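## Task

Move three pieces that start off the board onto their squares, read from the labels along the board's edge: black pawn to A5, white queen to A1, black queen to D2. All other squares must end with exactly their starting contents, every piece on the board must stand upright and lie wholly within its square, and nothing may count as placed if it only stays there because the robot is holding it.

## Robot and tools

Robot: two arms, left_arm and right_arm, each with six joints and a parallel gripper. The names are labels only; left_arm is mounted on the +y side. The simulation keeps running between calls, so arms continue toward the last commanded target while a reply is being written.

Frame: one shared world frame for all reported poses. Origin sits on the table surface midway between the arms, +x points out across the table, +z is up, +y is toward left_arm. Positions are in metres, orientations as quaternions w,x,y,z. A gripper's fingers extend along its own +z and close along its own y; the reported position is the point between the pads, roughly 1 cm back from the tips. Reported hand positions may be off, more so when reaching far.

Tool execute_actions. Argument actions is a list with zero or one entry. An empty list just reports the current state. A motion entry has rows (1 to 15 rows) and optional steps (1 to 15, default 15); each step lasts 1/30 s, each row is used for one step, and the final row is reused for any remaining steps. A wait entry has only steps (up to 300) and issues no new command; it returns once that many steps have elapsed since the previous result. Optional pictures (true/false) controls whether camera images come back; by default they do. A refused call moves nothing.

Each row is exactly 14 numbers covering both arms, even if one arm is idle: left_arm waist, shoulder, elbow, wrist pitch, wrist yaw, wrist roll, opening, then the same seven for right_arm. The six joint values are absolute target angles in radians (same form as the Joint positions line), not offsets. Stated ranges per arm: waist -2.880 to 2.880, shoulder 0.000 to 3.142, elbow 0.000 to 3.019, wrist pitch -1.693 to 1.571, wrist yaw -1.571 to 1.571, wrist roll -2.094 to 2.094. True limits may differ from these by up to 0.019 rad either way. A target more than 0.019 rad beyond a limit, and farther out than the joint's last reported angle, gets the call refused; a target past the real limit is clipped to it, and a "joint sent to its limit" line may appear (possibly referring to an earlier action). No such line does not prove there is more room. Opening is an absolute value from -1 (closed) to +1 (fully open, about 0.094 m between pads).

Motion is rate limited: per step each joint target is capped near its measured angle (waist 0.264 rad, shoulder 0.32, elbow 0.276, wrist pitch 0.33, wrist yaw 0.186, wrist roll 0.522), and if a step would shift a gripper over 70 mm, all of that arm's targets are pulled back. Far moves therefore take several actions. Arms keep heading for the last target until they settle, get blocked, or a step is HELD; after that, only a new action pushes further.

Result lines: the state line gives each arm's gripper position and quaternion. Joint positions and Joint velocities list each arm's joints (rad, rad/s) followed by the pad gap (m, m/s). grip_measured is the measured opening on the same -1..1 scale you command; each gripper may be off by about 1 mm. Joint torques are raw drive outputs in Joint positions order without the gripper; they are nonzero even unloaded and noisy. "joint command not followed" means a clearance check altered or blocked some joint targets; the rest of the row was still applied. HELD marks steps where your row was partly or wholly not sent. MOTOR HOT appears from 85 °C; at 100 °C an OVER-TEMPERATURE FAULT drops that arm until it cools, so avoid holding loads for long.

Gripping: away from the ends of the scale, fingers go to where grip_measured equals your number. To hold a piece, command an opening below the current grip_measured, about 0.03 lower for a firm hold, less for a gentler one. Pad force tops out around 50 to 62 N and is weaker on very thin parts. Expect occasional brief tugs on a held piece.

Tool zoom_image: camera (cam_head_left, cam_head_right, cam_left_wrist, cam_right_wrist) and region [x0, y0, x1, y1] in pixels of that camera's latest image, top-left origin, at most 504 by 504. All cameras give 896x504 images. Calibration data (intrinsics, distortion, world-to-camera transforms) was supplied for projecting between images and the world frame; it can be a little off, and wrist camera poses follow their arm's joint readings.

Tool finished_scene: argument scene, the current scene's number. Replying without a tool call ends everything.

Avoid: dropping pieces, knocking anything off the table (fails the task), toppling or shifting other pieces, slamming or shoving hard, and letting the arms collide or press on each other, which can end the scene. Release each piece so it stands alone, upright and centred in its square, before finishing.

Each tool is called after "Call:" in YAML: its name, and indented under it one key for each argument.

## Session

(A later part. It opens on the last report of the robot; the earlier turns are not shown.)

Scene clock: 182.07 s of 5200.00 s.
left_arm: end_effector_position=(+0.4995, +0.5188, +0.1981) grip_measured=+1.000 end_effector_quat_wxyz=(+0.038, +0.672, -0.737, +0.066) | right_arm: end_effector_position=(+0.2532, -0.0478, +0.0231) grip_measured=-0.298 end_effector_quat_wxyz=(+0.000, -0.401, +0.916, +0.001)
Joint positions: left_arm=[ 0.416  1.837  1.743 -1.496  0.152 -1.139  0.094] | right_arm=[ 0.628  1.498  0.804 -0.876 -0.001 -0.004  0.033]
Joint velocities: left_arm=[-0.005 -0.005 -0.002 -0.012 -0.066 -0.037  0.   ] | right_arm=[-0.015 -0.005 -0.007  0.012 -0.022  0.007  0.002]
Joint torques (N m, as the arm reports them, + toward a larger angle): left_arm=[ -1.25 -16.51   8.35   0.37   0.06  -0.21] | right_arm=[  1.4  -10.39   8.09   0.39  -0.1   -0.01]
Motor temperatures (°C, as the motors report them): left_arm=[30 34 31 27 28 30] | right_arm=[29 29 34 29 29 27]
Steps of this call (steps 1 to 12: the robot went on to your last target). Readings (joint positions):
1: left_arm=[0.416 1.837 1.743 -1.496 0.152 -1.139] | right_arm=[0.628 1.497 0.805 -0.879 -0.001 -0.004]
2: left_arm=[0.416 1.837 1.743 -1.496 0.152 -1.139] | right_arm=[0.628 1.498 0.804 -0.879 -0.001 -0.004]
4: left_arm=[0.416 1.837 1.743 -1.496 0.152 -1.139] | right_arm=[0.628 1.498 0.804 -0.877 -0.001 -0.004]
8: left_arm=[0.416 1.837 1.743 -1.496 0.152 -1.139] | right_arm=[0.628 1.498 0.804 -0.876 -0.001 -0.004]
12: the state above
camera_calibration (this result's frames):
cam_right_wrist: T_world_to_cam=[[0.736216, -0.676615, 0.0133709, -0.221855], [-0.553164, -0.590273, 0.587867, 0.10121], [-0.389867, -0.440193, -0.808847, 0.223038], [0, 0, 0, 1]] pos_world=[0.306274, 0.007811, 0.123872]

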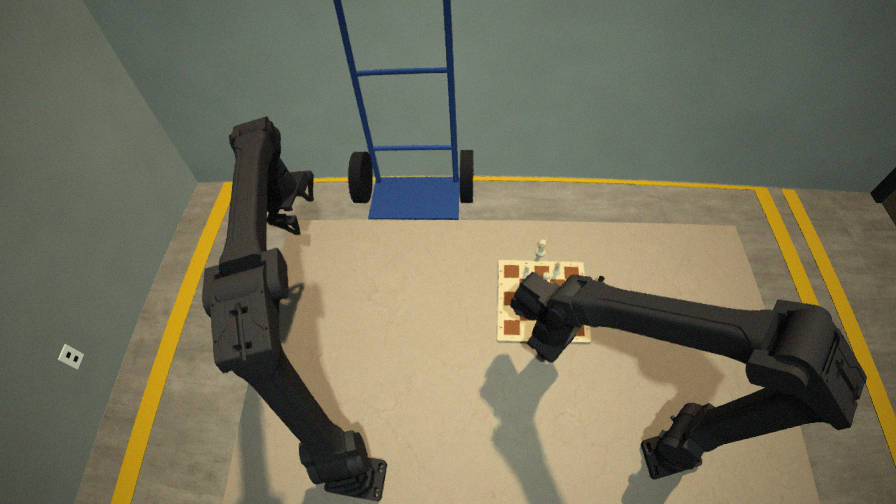

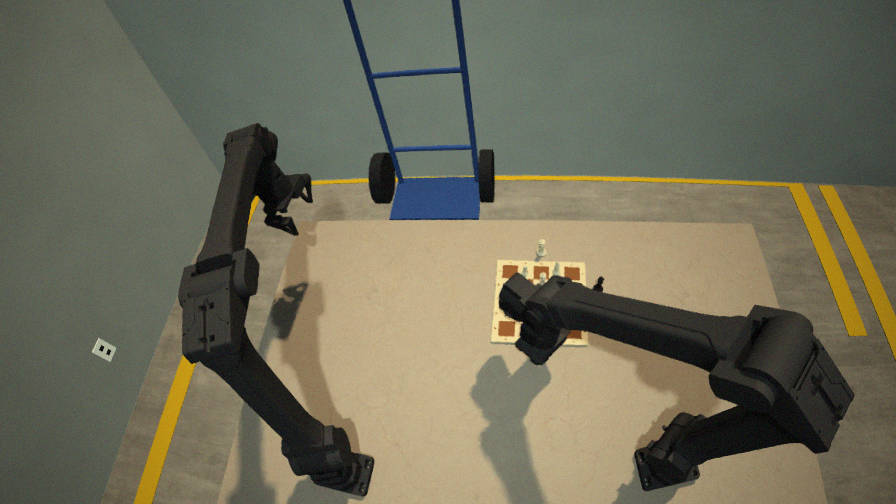

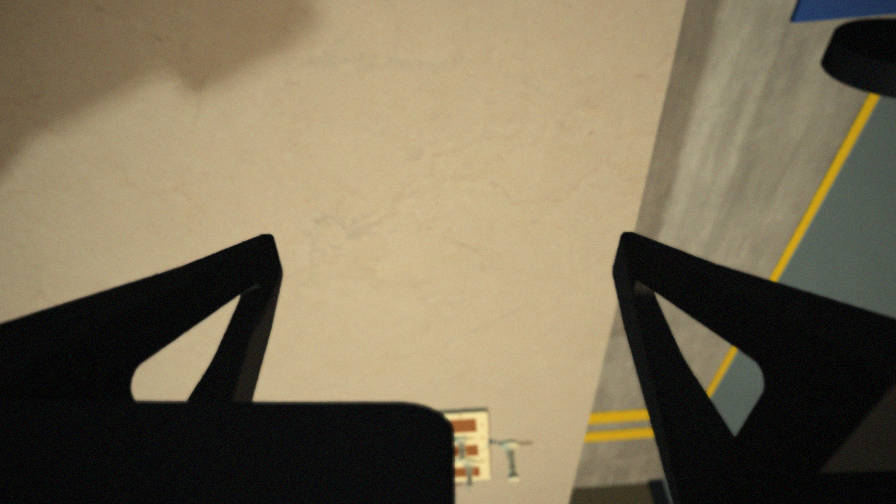

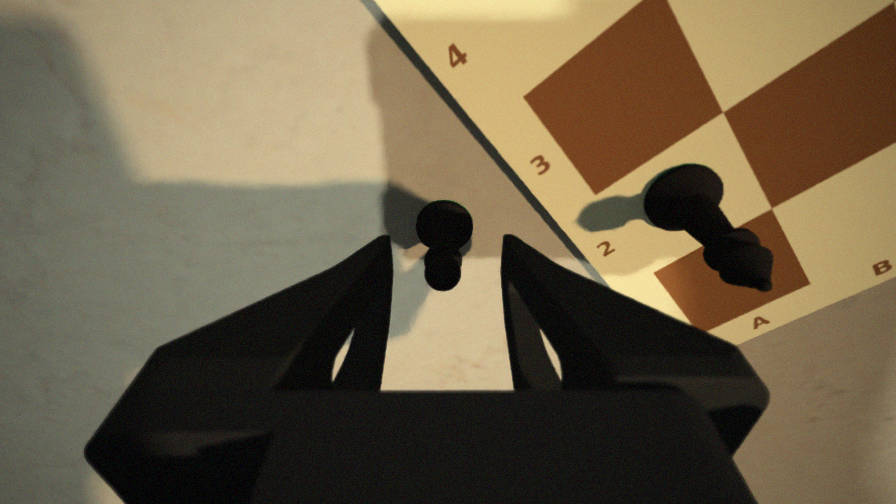

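Call:
execute_actions:
  actions:
    - {"rows":[[0.416,1.837,1.743,-1.496,0.152,-1.139,1,0.636,1.495,0.812,-0.864,0,0,-0.4],[0.416,1.837,1.743,-1.496,0.152,-1.139,1,0.636,1.495,0.812,-0.864,0,0,-0.5],[0.416,1.837,1.743,-1.496,0.152,-1.139,1,0.636,1.495,0.812,-0.864,0,0,-0.58],[0.416,1.837,1.743,-1.496,0.152,-1.139,1,0.636,1.495,0.812,-0.864,0,0,-0.64],[0.416,1.837,1.743,-1.496,0.152,-1.139,1,0.636,1.495,0.812,-0.864,0,0,-0.68],[0.416,1.837,1.743,-1.496,0.152,-1.139,1,0.636,1.495,0.812,-0.864,0,0,-0.71],[0.416,1.837,1.743,-1.496,0.152,-1.139,1,0.636,1.495,0.812,-0.864,0,0,-0.73],[0.416,1.837,1.743,-1.496,0.152,-1.139,1,0.636,1.495,0.812,-0.864,0,0,-0.75],[0.416,1.837,1.743,-1.496,0.152,-1.139,1,0.636,1.495,0.812,-0.864,0,0,-0.77],[0.416,1.837,1.743,-1.496,0.152,-1.139,1,0.636,1.495,0.812,-0.864,0,0,-0.79]],"steps":15}

Scene clock: 199.47 s of 5200.00 s.
left_arm: end_effector_position=(+0.4995, +0.5188, +0.1981) grip_measured=+1.000 end_effector_quat_wxyz=(+0.038, +0.672, -0.737, +0.066) | right_arm: end_effector_position=(+0.2532, -0.0478, +0.0231) grip_measured=-0.785 end_effector_quat_wxyz=(+0.000, -0.401, +0.916, +0.001)
Joint positions: left_arm=[ 0.416  1.837  1.743 -1.496  0.152 -1.139  0.094] | right_arm=[ 0.628  1.498  0.804 -0.876 -0.001 -0.004  0.01 ]
Joint velocities: left_arm=[-0.005 -0.015  0.017 -0.017  0.007  0.051  0.   ] | right_arm=[-0.005 -0.005  0.007 -0.027 -0.051 -0.007  0.001]
Joint torques (N m, as the arm reports them, + toward a larger angle): left_arm=[ -0.44 -15.67   8.29   0.46   0.04  -0.22] | right_arm=[  2.23 -10.3    8.     0.19  -0.08   0.02]
Motor temperatures (°C, as the motors report them): left_arm=[30 34 31 27 28 30] | right_arm=[29 29 34 29 29 27]
Steps of this call (steps 1 to 15: the robot went on to your last target; steps 16 to 90: nothing new was sent; then 13.90 s passed at rest; steps 91 to 105: all 15 steps of this action). Readings (joint positions):
91: left_arm=[0.416 1.837 1.743 -1.496 0.152 -1.139] | right_arm=[0.628 1.498 0.804 -0.876 -0.001 -0.004]
92: left_arm=[0.416 1.837 1.743 -1.496 0.152 -1.139] | right_arm=[0.628 1.498 0.804 -0.876 -0.001 -0.004]
94: left_arm=[0.416 1.837 1.743 -1.496 0.152 -1.139] | right_arm=[0.628 1.498 0.804 -0.876 -0.001 -0.004]
98: left_arm=[0.416 1.837 1.743 -1.496 0.152 -1.139] | right_arm=[0.628 1.498 0.804 -0.876 -0.001 -0.004]
105: the state above
camera_calibration (this result's frames):
cam_right_wrist: T_world_to_cam=[[0.736216, -0.676615, 0.0133709, -0.221855], [-0.553164, -0.590273, 0.587867, 0.10121], [-0.389867, -0.440193, -0.808847, 0.223038], [0, 0, 0, 1]] pos_world=[0.306274, 0.007811, 0.123872]

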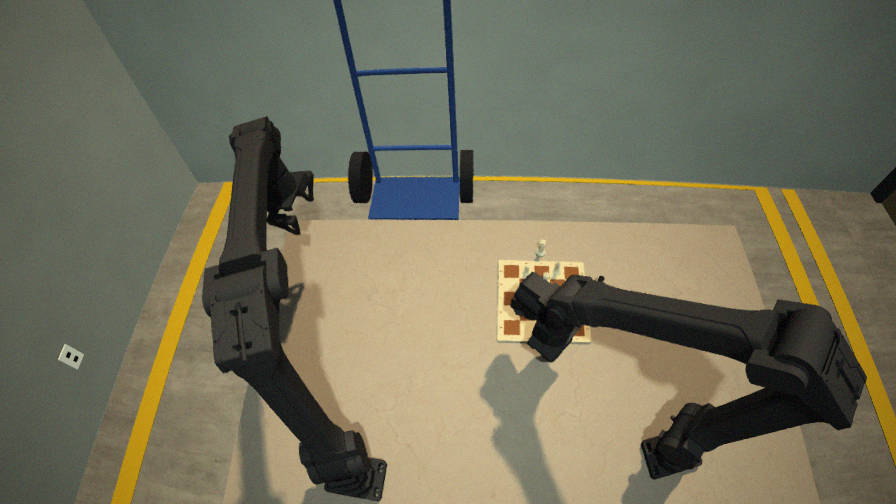

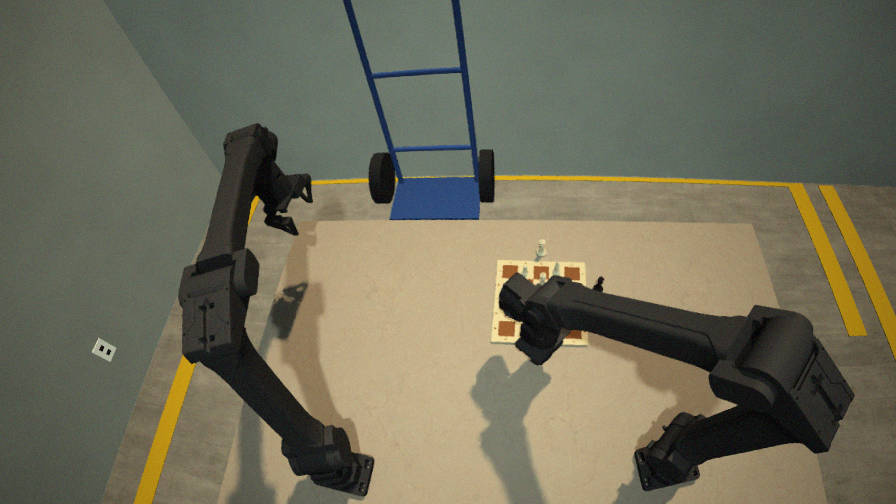

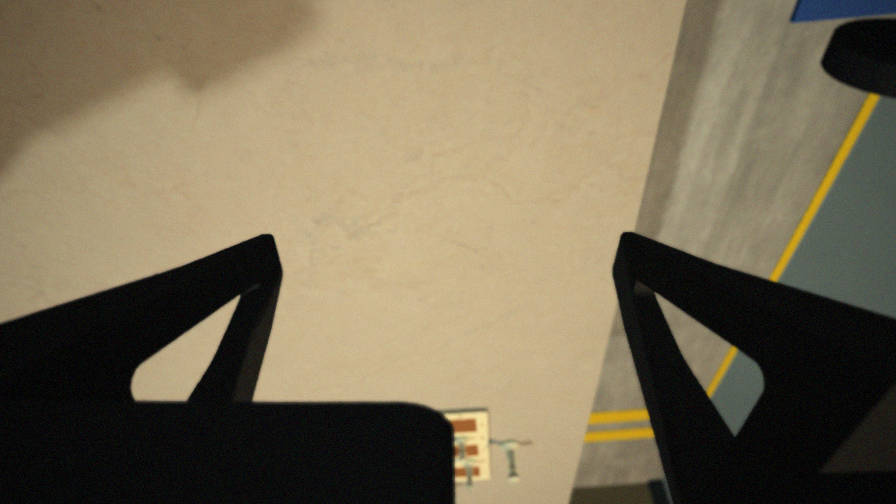

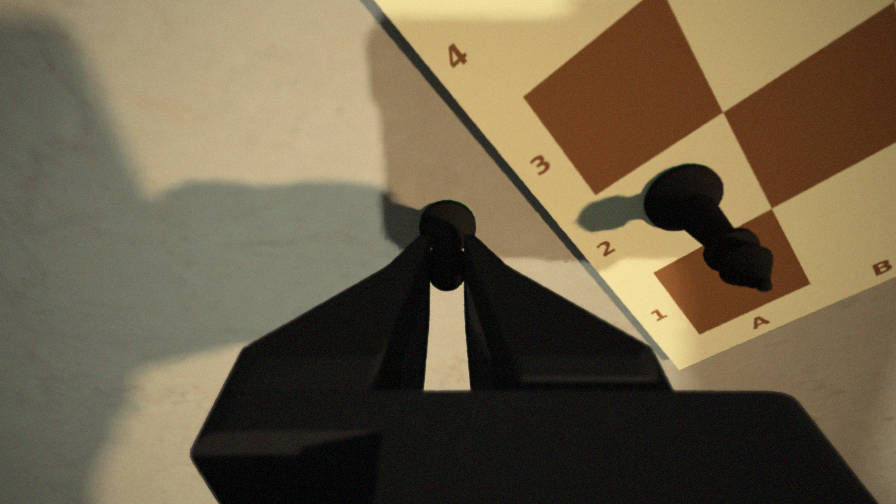

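Call:
execute_actions:
  actions:
    - {"rows":[[0.416,1.837,1.743,-1.496,0.152,-1.139,1,0.636,1.495,0.812,-0.864,0,0,-0.805],[0.416,1.837,1.743,-1.496,0.152,-1.139,1,0.636,1.495,0.812,-0.864,0,0,-0.82],[0.416,1.837,1.743,-1.496,0.152,-1.139,1,0.636,1.495,0.812,-0.864,0,0,-0.82],[0.416,1.837,1.743,-1.496,0.152,-1.139,1,0.636,1.488,0.825,-0.875,0,0,-0.82],[0.416,1.837,1.743,-1.496,0.152,-1.139,1,0.636,1.481,0.838,-0.886,0,0,-0.82],[0.416,1.837,1.743,-1.496,0.152,-1.139,1,0.636,1.475,0.843,-0.896,0,0,-0.82],[0.416,1.837,1.743,-1.496,0.152,-1.139,1,0.636,1.468,0.848,-0.908,0,0,-0.82],[0.416,1.837,1.743,-1.496,0.152,-1.139,1,0.636,1.46,0.853,-0.921,0,0,-0.82],[0.416,1.837,1.743,-1.496,0.152,-1.139,1,0.636,1.452,0.858,-0.934,0,0,-0.82],[0.416,1.837,1.743,-1.496,0.152,-1.139,1,0.636,1.444,0.863,-0.947,0,0,-0.82],[0.416,1.837,1.743,-1.496,0.152,-1.139,1,0.636,1.436,0.868,-0.96,0,0,-0.82],[0.416,1.837,1.743,-1.496,0.152,-1.139,1,0.636,1.428,0.873,-0.973,0,0,-0.82],[0.416,1.837,1.743,-1.496,0.152,-1.139,1,0.636,1.421,0.878,-0.985,0,0,-0.82],[0.416,1.837,1.743,-1.496,0.152,-1.139,1,0.636,1.415,0.882,-0.995,0,0,-0.82],[0.416,1.837,1.743,-1.496,0.152,-1.139,1,0.636,1.41,0.886,-1.002,0,0,-0.82]],"steps":15}
  pictures: false

Call:
execute_actions:
  actions:
    - {"rows":[[0.416,1.837,1.743,-1.496,0.152,-1.139,1,0.637,1.412,0.895,-1.004,0,0,-0.82],[0.416,1.837,1.743,-1.496,0.152,-1.139,1,0.637,1.42,0.908,-1.006,0,0,-0.82],[0.416,1.837,1.743,-1.496,0.152,-1.139,1,0.638,1.433,0.925,-1.009,0,0,-0.82],[0.416,1.837,1.743,-1.496,0.152,-1.139,1,0.638,1.45,0.945,-1.012,0,0,-0.82],[0.416,1.837,1.743,-1.496,0.152,-1.139,1,0.639,1.47,0.968,-1.015,0,0,-0.82],[0.416,1.837,1.743,-1.496,0.152,-1.139,1,0.639,1.492,0.993,-1.019,0,0,-0.82],[0.416,1.837,1.743,-1.496,0.152,-1.139,1,0.64,1.516,1.019,-1.023,0,0,-0.82],[0.416,1.837,1.743,-1.496,0.152,-1.139,1,0.64,1.54,1.045,-1.027,0,0,-0.82],[0.416,1.837,1.743,-1.496,0.152,-1.139,1,0.64,1.564,1.071,-1.031,0,0,-0.82],[0.416,1.837,1.743,-1.496,0.152,-1.139,1,0.64,1.587,1.095,-1.034,0,0,-0.82],[0.416,1.837,1.743,-1.496,0.152,-1.139,1,0.64,1.608,1.117,-1.037,0,0,-0.82],[0.416,1.837,1.743,-1.496,0.152,-1.139,1,0.64,1.627,1.136,-1.039,0,0,-0.82],[0.416,1.837,1.743,-1.496,0.152,-1.139,1,0.64,1.643,1.151,-1.041,0,0,-0.82],[0.416,1.837,1.743,-1.496,0.152,-1.139,1,0.64,1.655,1.162,-1.042,0,0,-0.82],[0.416,1.837,1.743,-1.496,0.152,-1.139,1,0.64,1.663,1.168,-1.043,0,0,-0.82]],"steps":15}
  pictures: false

Call:
execute_actions:
  actions:
    - {"steps":15}

Scene clock: 230.27 s of 5200.00 s.
left_arm: end_effector_position=(+0.4995, +0.5188, +0.1981) grip_measured=+1.000 end_effector_quat_wxyz=(+0.038, +0.672, -0.737, +0.066) | right_arm: end_effector_position=(+0.2457, -0.0558, +0.0464) grip_measured=-0.809 end_effector_quat_wxyz=(-0.013, -0.401, +0.916, -0.005)
Joint positions: left_arm=[ 0.416  1.837  1.743 -1.496  0.152 -1.139  0.094] | right_arm=[ 0.628  1.445  0.823 -0.977 -0.001 -0.004  0.009]
Joint velocities: left_arm=[-0.015 -0.015 -0.007 -0.007 -0.037  0.007  0.   ] | right_arm=[ 0.005 -0.278  0.183 -0.281 -0.066  0.037 -0.001]
Joint torques (N m, as the arm reports them, + toward a larger angle): left_arm=[ -0.55 -15.77   8.13   0.45   0.05  -0.25] | right_arm=[  1.28 -11.1   11.58   0.05  -0.09   0.04]
Motor temperatures (°C, as the motors report them): left_arm=[30 34 31 27 28 30] | right_arm=[29 29 34 29 29 27]
Steps of this call (steps 1 to 15: the robot went on to your last target; steps 16 to 90: nothing new was sent; then 27.30 s passed at rest; steps 91 to 105: all 15 steps of this action). Readings (joint positions):
91: left_arm=[0.416 1.837 1.743 -1.496 0.152 -1.139] | right_arm=[0.628 1.498 0.804 -0.876 -0.001 -0.004]
92: left_arm=[0.416 1.837 1.743 -1.496 0.152 -1.139] | right_arm=[0.628 1.498 0.804 -0.876 -0.001 -0.004]
94: left_arm=[0.416 1.837 1.743 -1.496 0.152 -1.139] | right_arm=[0.628 1.498 0.804 -0.876 -0.001 -0.004]
98: left_arm=[0.416 1.837 1.743 -1.496 0.152 -1.139] | right_arm=[0.628 1.495 0.804 -0.893 -0.001 -0.004]
105: the state above

Scene clock: 230.77 s of 5200.00 s.
left_arm: end_effector_position=(+0.4995, +0.5188, +0.1981) grip_measured=+1.000 end_effector_quat_wxyz=(+0.038, +0.672, -0.737, +0.066) | right_arm: end_effector_position=(+0.3172, +0.0239, +0.0669) grip_measured=-0.809 end_effector_quat_wxyz=(+0.010, -0.403, +0.915, +0.005)
Joint positions: left_arm=[ 0.416  1.837  1.743 -1.496  0.152 -1.139  0.094] | right_arm=[ 0.632  1.64   1.117 -1.026 -0.001 -0.004  0.009]
Joint velocities: left_arm=[-0.015 -0.015  0.007 -0.007 -0.066 -0.007  0.   ] | right_arm=[ 0.005  0.493  0.32  -0.017  0.051  0.022  0.   ]
Joint torques (N m, as the arm reports them, + toward a larger angle): left_arm=[ -1.12 -15.86   8.27   0.33   0.06  -0.2 ] | right_arm=[  1.34 -14.25  10.53  -0.47  -0.02   0.02]
Motor temperatures (°C, as the motors report them): left_arm=[30 34 31 27 28 30] | right_arm=[29 29 34 29 29 27]
Steps of this call (steps 1 to 15: all 15 steps of this action). Readings (joint positions):
1: left_arm=[0.416 1.837 1.743 -1.496 0.152 -1.139] | right_arm=[0.628 1.436 0.829 -0.985 -0.001 -0.004]
2: left_arm=[0.416 1.837 1.743 -1.496 0.152 -1.139] | right_arm=[0.628 1.430 0.837 -0.991 -0.001 -0.004]
4: left_arm=[0.416 1.837 1.743 -1.496 0.152 -1.139] | right_arm=[0.629 1.429 0.861 -1.000 -0.001 -0.004]
8: left_arm=[0.416 1.837 1.743 -1.496 0.152 -1.139] | right_arm=[0.631 1.475 0.948 -1.015 -0.001 -0.004]
15: the state above

Scene clock: 231.27 s of 5200.00 s.
left_arm: end_effector_position=(+0.4995, +0.5188, +0.1981) grip_measured=+1.000 end_effector_quat_wxyz=(+0.038, +0.672, -0.737, +0.066) | right_arm: end_effector_position=(+0.3171, +0.0238, +0.0552) grip_measured=-0.809 end_effector_quat_wxyz=(-0.006, -0.403, +0.915, -0.002)
Joint positions: left_arm=[ 0.416  1.837  1.743 -1.496  0.152 -1.139  0.094] | right_arm=[ 0.632  1.675  1.127 -1.035 -0.001 -0.004  0.009]
Joint velocities: left_arm=[-0.005 -0.005 -0.002  0.007 -0.022 -0.007  0.   ] | right_arm=[-0.005 -0.005 -0.007  0.012  0.037  0.051  0.   ]
Joint torques (N m, as the arm reports them, + toward a larger angle): left_arm=[ -1.08 -15.84   8.23   0.31   0.03  -0.2 ] | right_arm=[  1.46 -15.58  11.14  -0.4   -0.05   0.  ]
Motor temperatures (°C, as the motors report them): left_arm=[30 34 31 27 28 30] | right_arm=[29 29 34 29 29 27]
Steps of this call (steps 1 to 15: the robot went on to your last target). Readings (joint positions):
1: left_arm=[0.416 1.837 1.743 -1.496 0.152 -1.139] | right_arm=[0.632 1.654 1.125 -1.026 -0.001 -0.004]
2: left_arm=[0.416 1.837 1.743 -1.496 0.152 -1.139] | right_arm=[0.632 1.664 1.127 -1.026 -0.001 -0.004]
4: left_arm=[0.416 1.837 1.743 -1.496 0.152 -1.139] | right_arm=[0.632 1.674 1.127 -1.031 -0.001 -0.004]
8: left_arm=[0.416 1.837 1.743 -1.496 0.152 -1.139] | right_arm=[0.632 1.675 1.127 -1.034 -0.001 -0.004]
15: the state above
camera_calibration (this result's frames):
cam_right_wrist: T_world_to_cam=[[0.739169, -0.673389, 0.0132921, -0.221956], [-0.545312, -0.586766, 0.598615, 0.156758], [-0.395301, -0.449726, -0.800926, 0.307003], [0, 0, 0, 1]] pos_world=[0.370904, 0.0805849, 0.154999]

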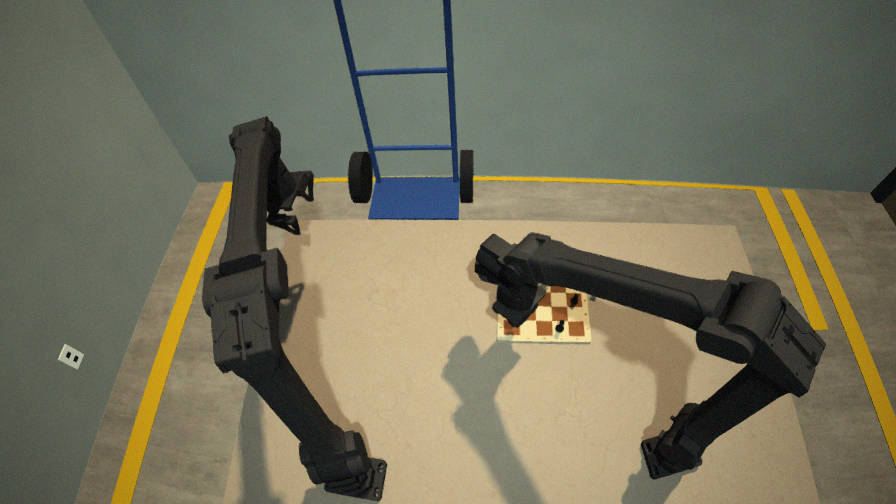

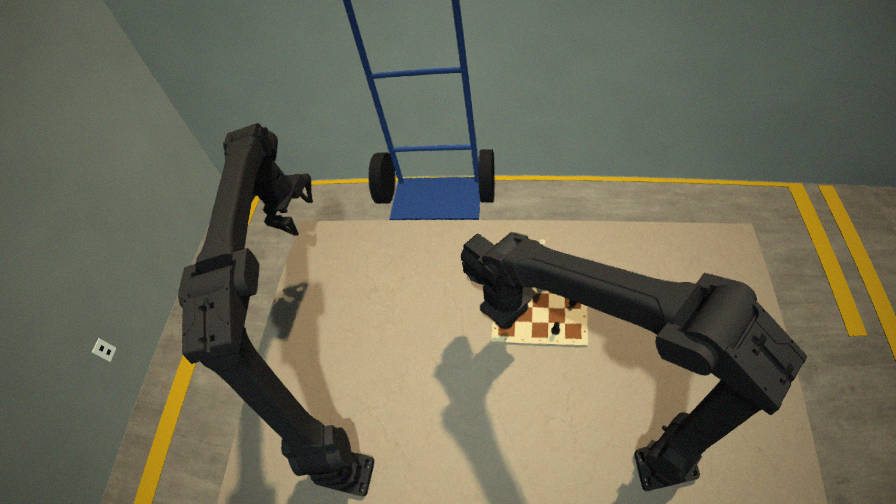

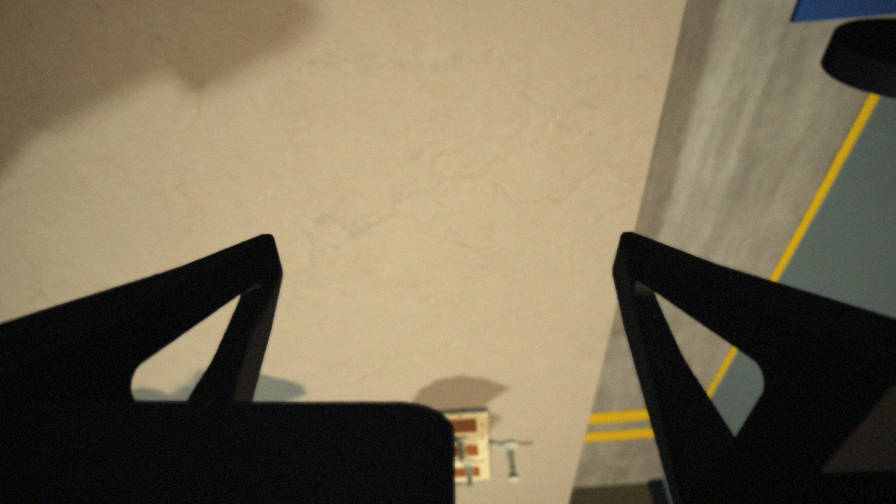

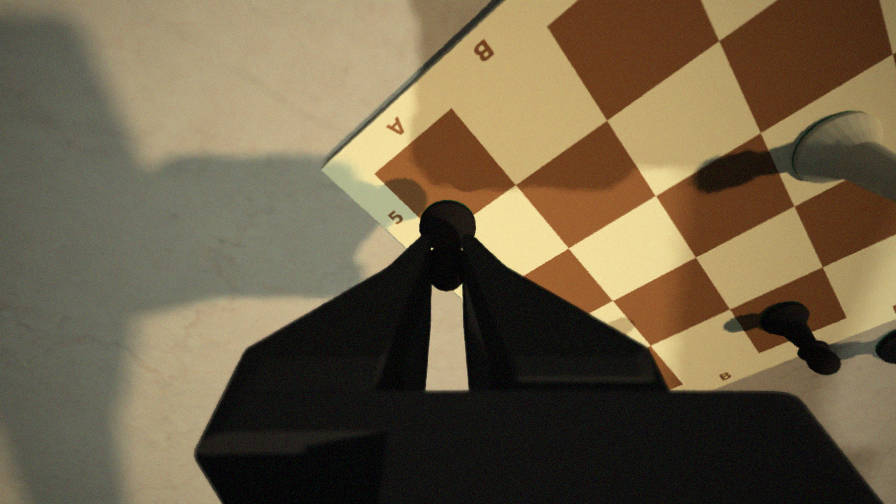

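Call:
execute_actions:
  actions:
    - {"rows":[[0.416,1.837,1.743,-1.496,0.152,-1.139,1,0.64,1.666,1.155,-1.035,0,0,-0.83],[0.416,1.837,1.743,-1.496,0.152,-1.139,1,0.64,1.669,1.143,-1.025,0,0,-0.84],[0.416,1.837,1.743,-1.496,0.152,-1.139,1,0.64,1.672,1.134,-1.018,0,0,-0.84],[0.416,1.837,1.743,-1.496,0.152,-1.139,1,0.64,1.675,1.131,-1.011,0,0,-0.84],[0.416,1.837,1.743,-1.496,0.152,-1.139,1,0.64,1.678,1.128,-1.004,0,0,-0.84],[0.416,1.837,1.743,-1.496,0.152,-1.139,1,0.64,1.681,1.125,-0.997,0,0,-0.84],[0.416,1.837,1.743,-1.496,0.152,-1.139,1,0.64,1.684,1.122,-0.99,0,0,-0.84],[0.416,1.837,1.743,-1.496,0.152,-1.139,1,0.64,1.687,1.119,-0.983,0,0,-0.84],[0.416,1.837,1.743,-1.496,0.152,-1.139,1,0.64,1.69,1.116,-0.976,0,0,-0.84],[0.416,1.837,1.743,-1.496,0.152,-1.139,1,0.64,1.693,1.113,-0.969,0,0,-0.84],[0.416,1.837,1.743,-1.496,0.152,-1.139,1,0.64,1.696,1.11,-0.962,0,0,-0.84],[0.416,1.837,1.743,-1.496,0.152,-1.139,1,0.64,1.698,1.108,-0.956,0,0,-0.84],[0.416,1.837,1.743,-1.496,0.152,-1.139,1,0.64,1.7,1.106,-0.951,0,0,-0.84],[0.416,1.837,1.743,-1.496,0.152,-1.139,1,0.64,1.702,1.104,-0.948,0,0,-0.84]],"steps":15}
  pictures: false

Call:
execute_actions:
  actions:
    - {"steps":12}

Scene clock: 257.47 s of 5200.00 s.
left_arm: end_effector_position=(+0.4995, +0.5188, +0.1981) grip_measured=+1.000 end_effector_quat_wxyz=(+0.038, +0.672, -0.737, +0.066) | right_arm: end_effector_position=(+0.3209, +0.0280, +0.0422) grip_measured=-0.824 end_effector_quat_wxyz=(+0.010, -0.403, +0.915, +0.005)
Joint positions: left_arm=[ 0.416  1.837  1.743 -1.496  0.152 -1.139  0.094] | right_arm=[ 0.632  1.688  1.103 -0.964 -0.001 -0.004  0.008]
Joint velocities: left_arm=[ 0.015 -0.015  0.012  0.002 -0.066  0.022  0.   ] | right_arm=[-0.015  0.073 -0.066  0.09   0.066 -0.051  0.   ]
Joint torques (N m, as the arm reports them, + toward a larger angle): left_arm=[ -1.18 -16.14   8.33   0.37   0.09  -0.17] | right_arm=[  1.89 -13.84   7.99   0.13  -0.02   0.01]
Motor temperatures (°C, as the motors report them): left_arm=[30 34 31 27 28 30] | right_arm=[29 30 35 29 29 27]
Steps of this call (steps 1 to 15: the robot went on to your last target; steps 16 to 90: nothing new was sent; then 22.70 s passed at rest; steps 91 to 105: all 15 steps of this action). Readings (joint positions):
91: left_arm=[0.416 1.837 1.743 -1.496 0.152 -1.139] | right_arm=[0.632 1.675 1.127 -1.035 -0.001 -0.004]
92: left_arm=[0.416 1.837 1.743 -1.496 0.152 -1.139] | right_arm=[0.632 1.675 1.127 -1.035 -0.001 -0.004]
94: left_arm=[0.416 1.837 1.743 -1.496 0.152 -1.139] | right_arm=[0.632 1.675 1.127 -1.031 -0.001 -0.004]
98: left_arm=[0.416 1.837 1.743 -1.496 0.152 -1.139] | right_arm=[0.632 1.675 1.122 -1.006 -0.001 -0.004]
105: the state above

Scene clock: 257.87 s of 5200.00 s.
left_arm: end_effector_position=(+0.4995, +0.5188, +0.1981) grip_measured=+1.000 end_effector_quat_wxyz=(+0.038, +0.672, -0.737, +0.066) | right_arm: end_effector_position=(+0.3195, +0.0264, +0.0362) grip_measured=-0.824 end_effector_quat_wxyz=(+0.005, -0.403, +0.915, +0.003)
Joint positions: left_arm=[ 0.416  1.837  1.743 -1.496  0.152 -1.139  0.094] | right_arm=[ 0.632  1.698  1.098 -0.959 -0.001 -0.004  0.008]
Joint velocities: left_arm=[-0.015  0.005 -0.007  0.002 -0.066  0.051  0.   ] | right_arm=[ 0.015 -0.005  0.002 -0.002 -0.022  0.081  0.   ]
Joint torques (N m, as the arm reports them, + toward a larger angle): left_arm=[ -1.03 -16.04   8.23   0.42   0.04  -0.17] | right_arm=[  1.1  -14.07   8.05   0.35  -0.04  -0.02]
Motor temperatures (°C, as the motors report them): left_arm=[30 34 31 27 28 30] | right_arm=[29 30 35 29 29 27]
Steps of this call (steps 1 to 12: the robot went on to your last target). Readings (joint positions):
1: left_arm=[0.416 1.837 1.743 -1.496 0.152 -1.139] | right_arm=[0.632 1.691 1.101 -0.962 -0.001 -0.004]
2: left_arm=[0.416 1.837 1.743 -1.496 0.152 -1.139] | right_arm=[0.632 1.693 1.100 -0.961 -0.001 -0.004]
4: left_arm=[0.416 1.837 1.743 -1.496 0.152 -1.139] | right_arm=[0.632 1.697 1.098 -0.961 -0.001 -0.004]
8: left_arm=[0.416 1.837 1.743 -1.496 0.152 -1.139] | right_arm=[0.632 1.698 1.098 -0.960 -0.001 -0.004]
12: the state above
camera_calibration (this result's frames):
cam_right_wrist: T_world_to_cam=[[0.738952, -0.673625, 0.0134322, -0.221654], [-0.554907, -0.597171, 0.579193, 0.175012], [-0.382138, -0.435449, -0.81508, 0.289801], [0, 0, 0, 1]] pos_world=[0.371651, 0.0813948, 0.137822]

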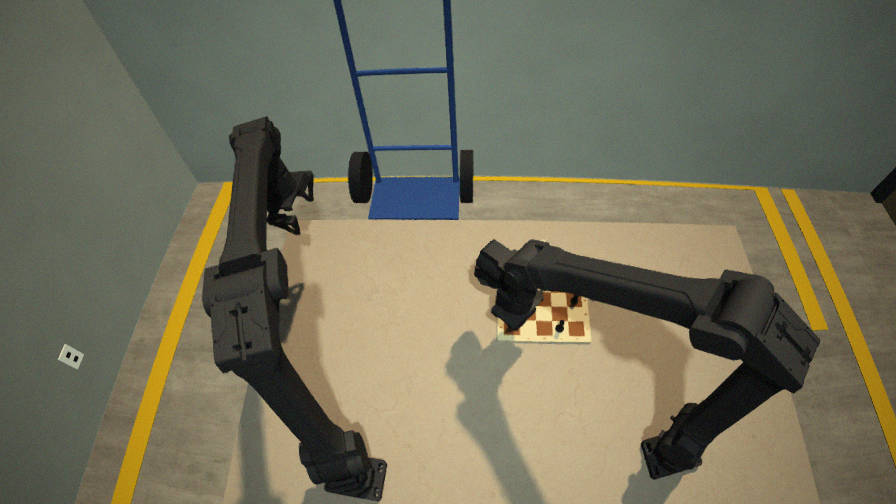

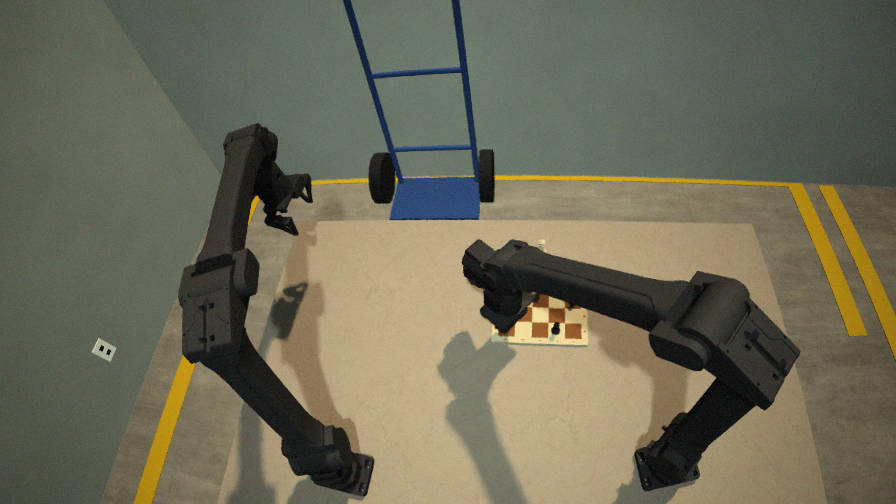

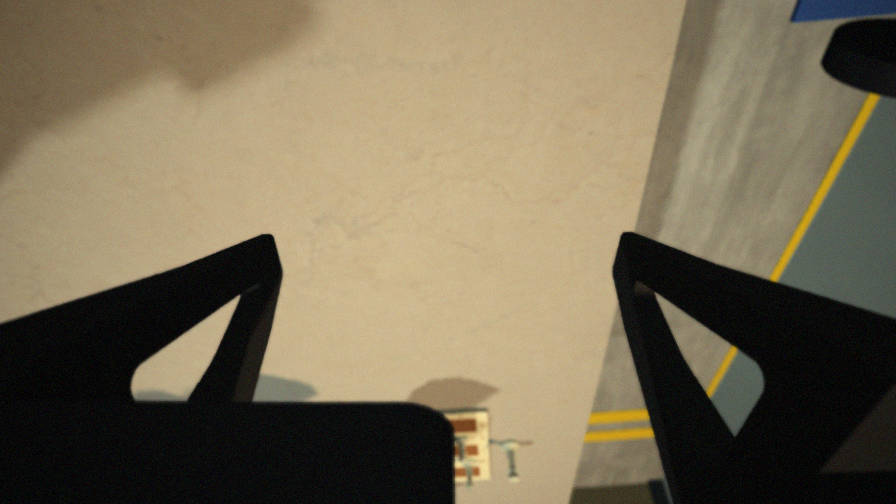

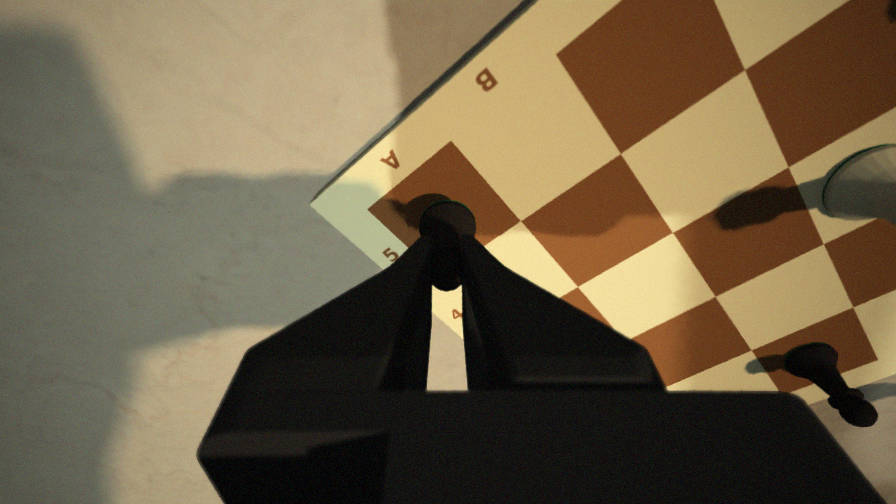

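Call:
execute_actions:
  actions:
    - {"rows":[[0.416,1.837,1.743,-1.496,0.152,-1.139,1,0.64,1.706,1.104,-0.948,0,0,-0.84],[0.416,1.837,1.743,-1.496,0.152,-1.139,1,0.64,1.709,1.104,-0.948,0,0,-0.84],[0.416,1.837,1.743,-1.496,0.152,-1.139,1,0.64,1.712,1.104,-0.948,0,0,-0.84],[0.416,1.837,1.743,-1.496,0.152,-1.139,1,0.64,1.714,1.104,-0.948,0,0,-0.84],[0.416,1.837,1.743,-1.496,0.152,-1.139,1,0.64,1.716,1.104,-0.948,0,0,-0.84],[0.416,1.837,1.743,-1.496,0.152,-1.139,1,0.64,1.718,1.104,-0.948,0,0,-0.84],[0.416,1.837,1.743,-1.496,0.152,-1.139,1,0.64,1.72,1.104,-0.948,0,0,-0.84]],"steps":15}
  pictures: false

Call:
execute_actions:
  actions:
    - {"steps":8}

Scene clock: 270.00 s of 5200.00 s.
left_arm: end_effector_position=(+0.4995, +0.5188, +0.1981) grip_measured=+1.000 end_effector_quat_wxyz=(+0.038, +0.672, -0.737, +0.066) | right_arm: end_effector_position=(+0.3184, +0.0252, +0.0293) grip_measured=-0.824 end_effector_quat_wxyz=(-0.002, -0.403, +0.915, -0.001)
Joint positions: left_arm=[ 0.416  1.837  1.743 -1.496  0.152 -1.139  0.094] | right_arm=[ 0.632  1.714  1.098 -0.959 -0.001 -0.004  0.008]
Joint velocities: left_arm=[-0.015  0.005 -0.002  0.012 -0.11   0.022  0.   ] | right_arm=[ 0.005 -0.015  0.007 -0.012  0.022  0.007 -0.001]
Joint torques (N m, as the arm reports them, + toward a larger angle): left_arm=[ -0.77 -15.62   8.42   0.54   0.06  -0.23] | right_arm=[  1.24 -13.82   8.01   0.44  -0.07   0.06]
Motor temperatures (°C, as the motors report them): left_arm=[30 34 31 27 28 30] | right_arm=[29 30 35 29 29 27]
Steps of this call (steps 1 to 30: the robot went on to your last target; steps 31 to 100: nothing new was sent; then 8.30 s passed at rest; steps 101 to 115: all 15 steps of this action). Readings (joint positions):
101: left_arm=[0.416 1.837 1.743 -1.496 0.152 -1.139] | right_arm=[0.632 1.698 1.098 -0.959 -0.001 -0.004]
102: left_arm=[0.416 1.837 1.743 -1.496 0.152 -1.139] | right_arm=[0.632 1.698 1.098 -0.959 -0.001 -0.004]
104: left_arm=[0.416 1.837 1.743 -1.496 0.152 -1.139] | right_arm=[0.632 1.699 1.098 -0.959 -0.001 -0.004]
108: left_arm=[0.416 1.837 1.743 -1.496 0.152 -1.139] | right_arm=[0.632 1.706 1.098 -0.959 -0.001 -0.004]
115: the state above

Scene clock: 270.27 s of 5200.00 s.
left_arm: end_effector_position=(+0.4995, +0.5188, +0.1981) grip_measured=+1.000 end_effector_quat_wxyz=(+0.038, +0.672, -0.737, +0.066) | right_arm: end_effector_position=(+0.3184, +0.0252, +0.0293) grip_measured=-0.824 end_effector_quat_wxyz=(-0.002, -0.403, +0.915, -0.001)
Joint positions: left_arm=[ 0.416  1.837  1.743 -1.496  0.152 -1.139  0.094] | right_arm=[ 0.632  1.714  1.098 -0.959 -0.001 -0.004  0.008]
Joint velocities: left_arm=[-0.015 -0.015 -0.007 -0.007 -0.066  0.007  0.   ] | right_arm=[ 0.005 -0.005 -0.002  0.027 -0.037  0.037 -0.   ]
Joint torques (N m, as the arm reports them, + toward a larger angle): left_arm=[ -0.16 -15.91   8.04   0.43   0.04  -0.23] | right_arm=[  1.51 -15.18   8.21   0.32  -0.07   0.04]
Motor temperatures (°C, as the motors report them): left_arm=[30 34 31 27 28 30] | right_arm=[29 30 35 29 29 27]
Steps of this call (steps 1 to 8: the robot went on to your last target). Readings (joint positions):
1: left_arm=[0.416 1.837 1.743 -1.496 0.152 -1.139] | right_arm=[0.632 1.714 1.098 -0.959 -0.001 -0.004]
2: left_arm=[0.416 1.837 1.743 -1.496 0.152 -1.139] | right_arm=[0.632 1.714 1.098 -0.959 -0.001 -0.004]
4: left_arm=[0.416 1.837 1.743 -1.496 0.152 -1.139] | right_arm=[0.632 1.714 1.098 -0.959 -0.001 -0.004]
8: the state above
camera_calibration (this result's frames):
cam_right_wrist: T_world_to_cam=[[0.739097, -0.673467, 0.0133397, -0.221599], [-0.548546, -0.590272, 0.592179, 0.17517], [-0.390939, -0.444995, -0.805696, 0.286012], [0, 0, 0, 1]] pos_world=[0.371685, 0.0814324, 0.129663]

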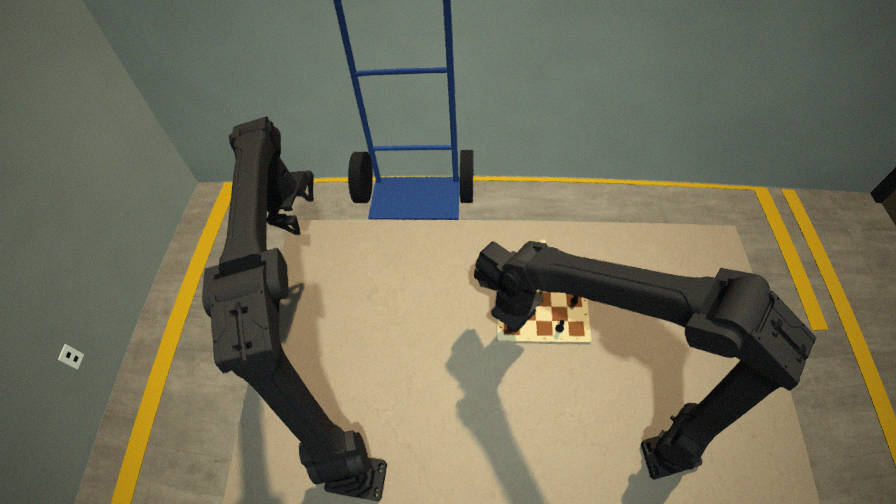

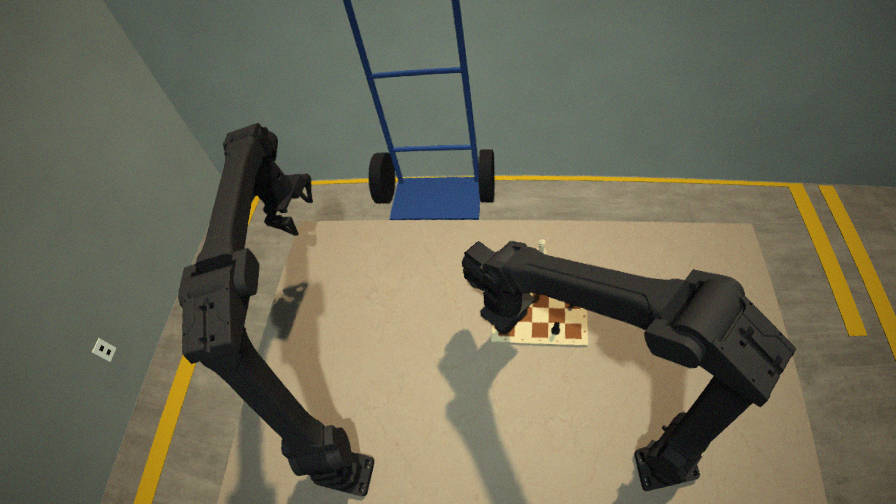

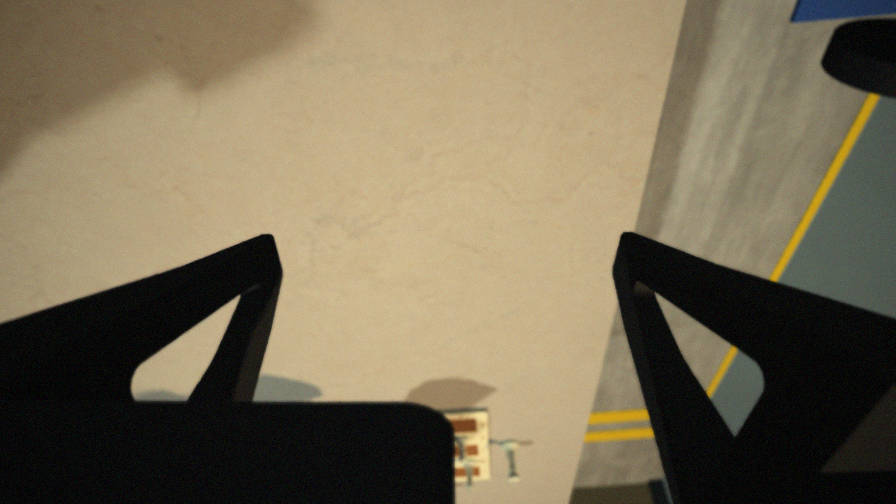

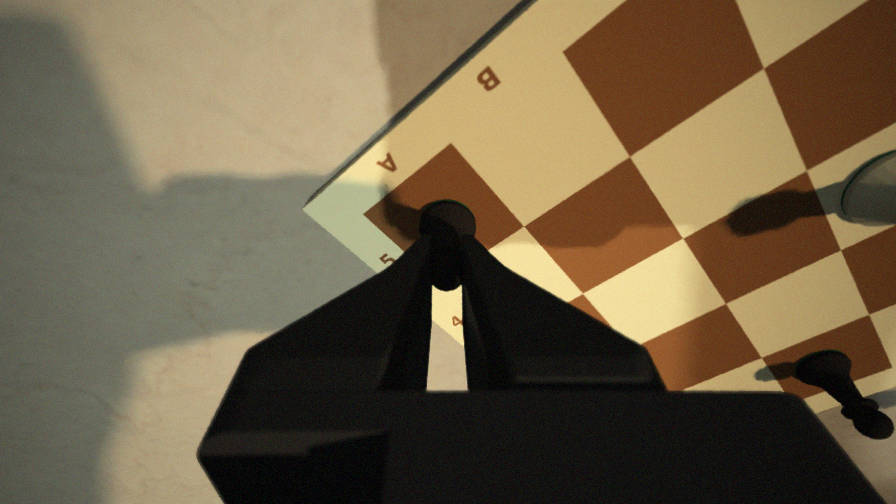

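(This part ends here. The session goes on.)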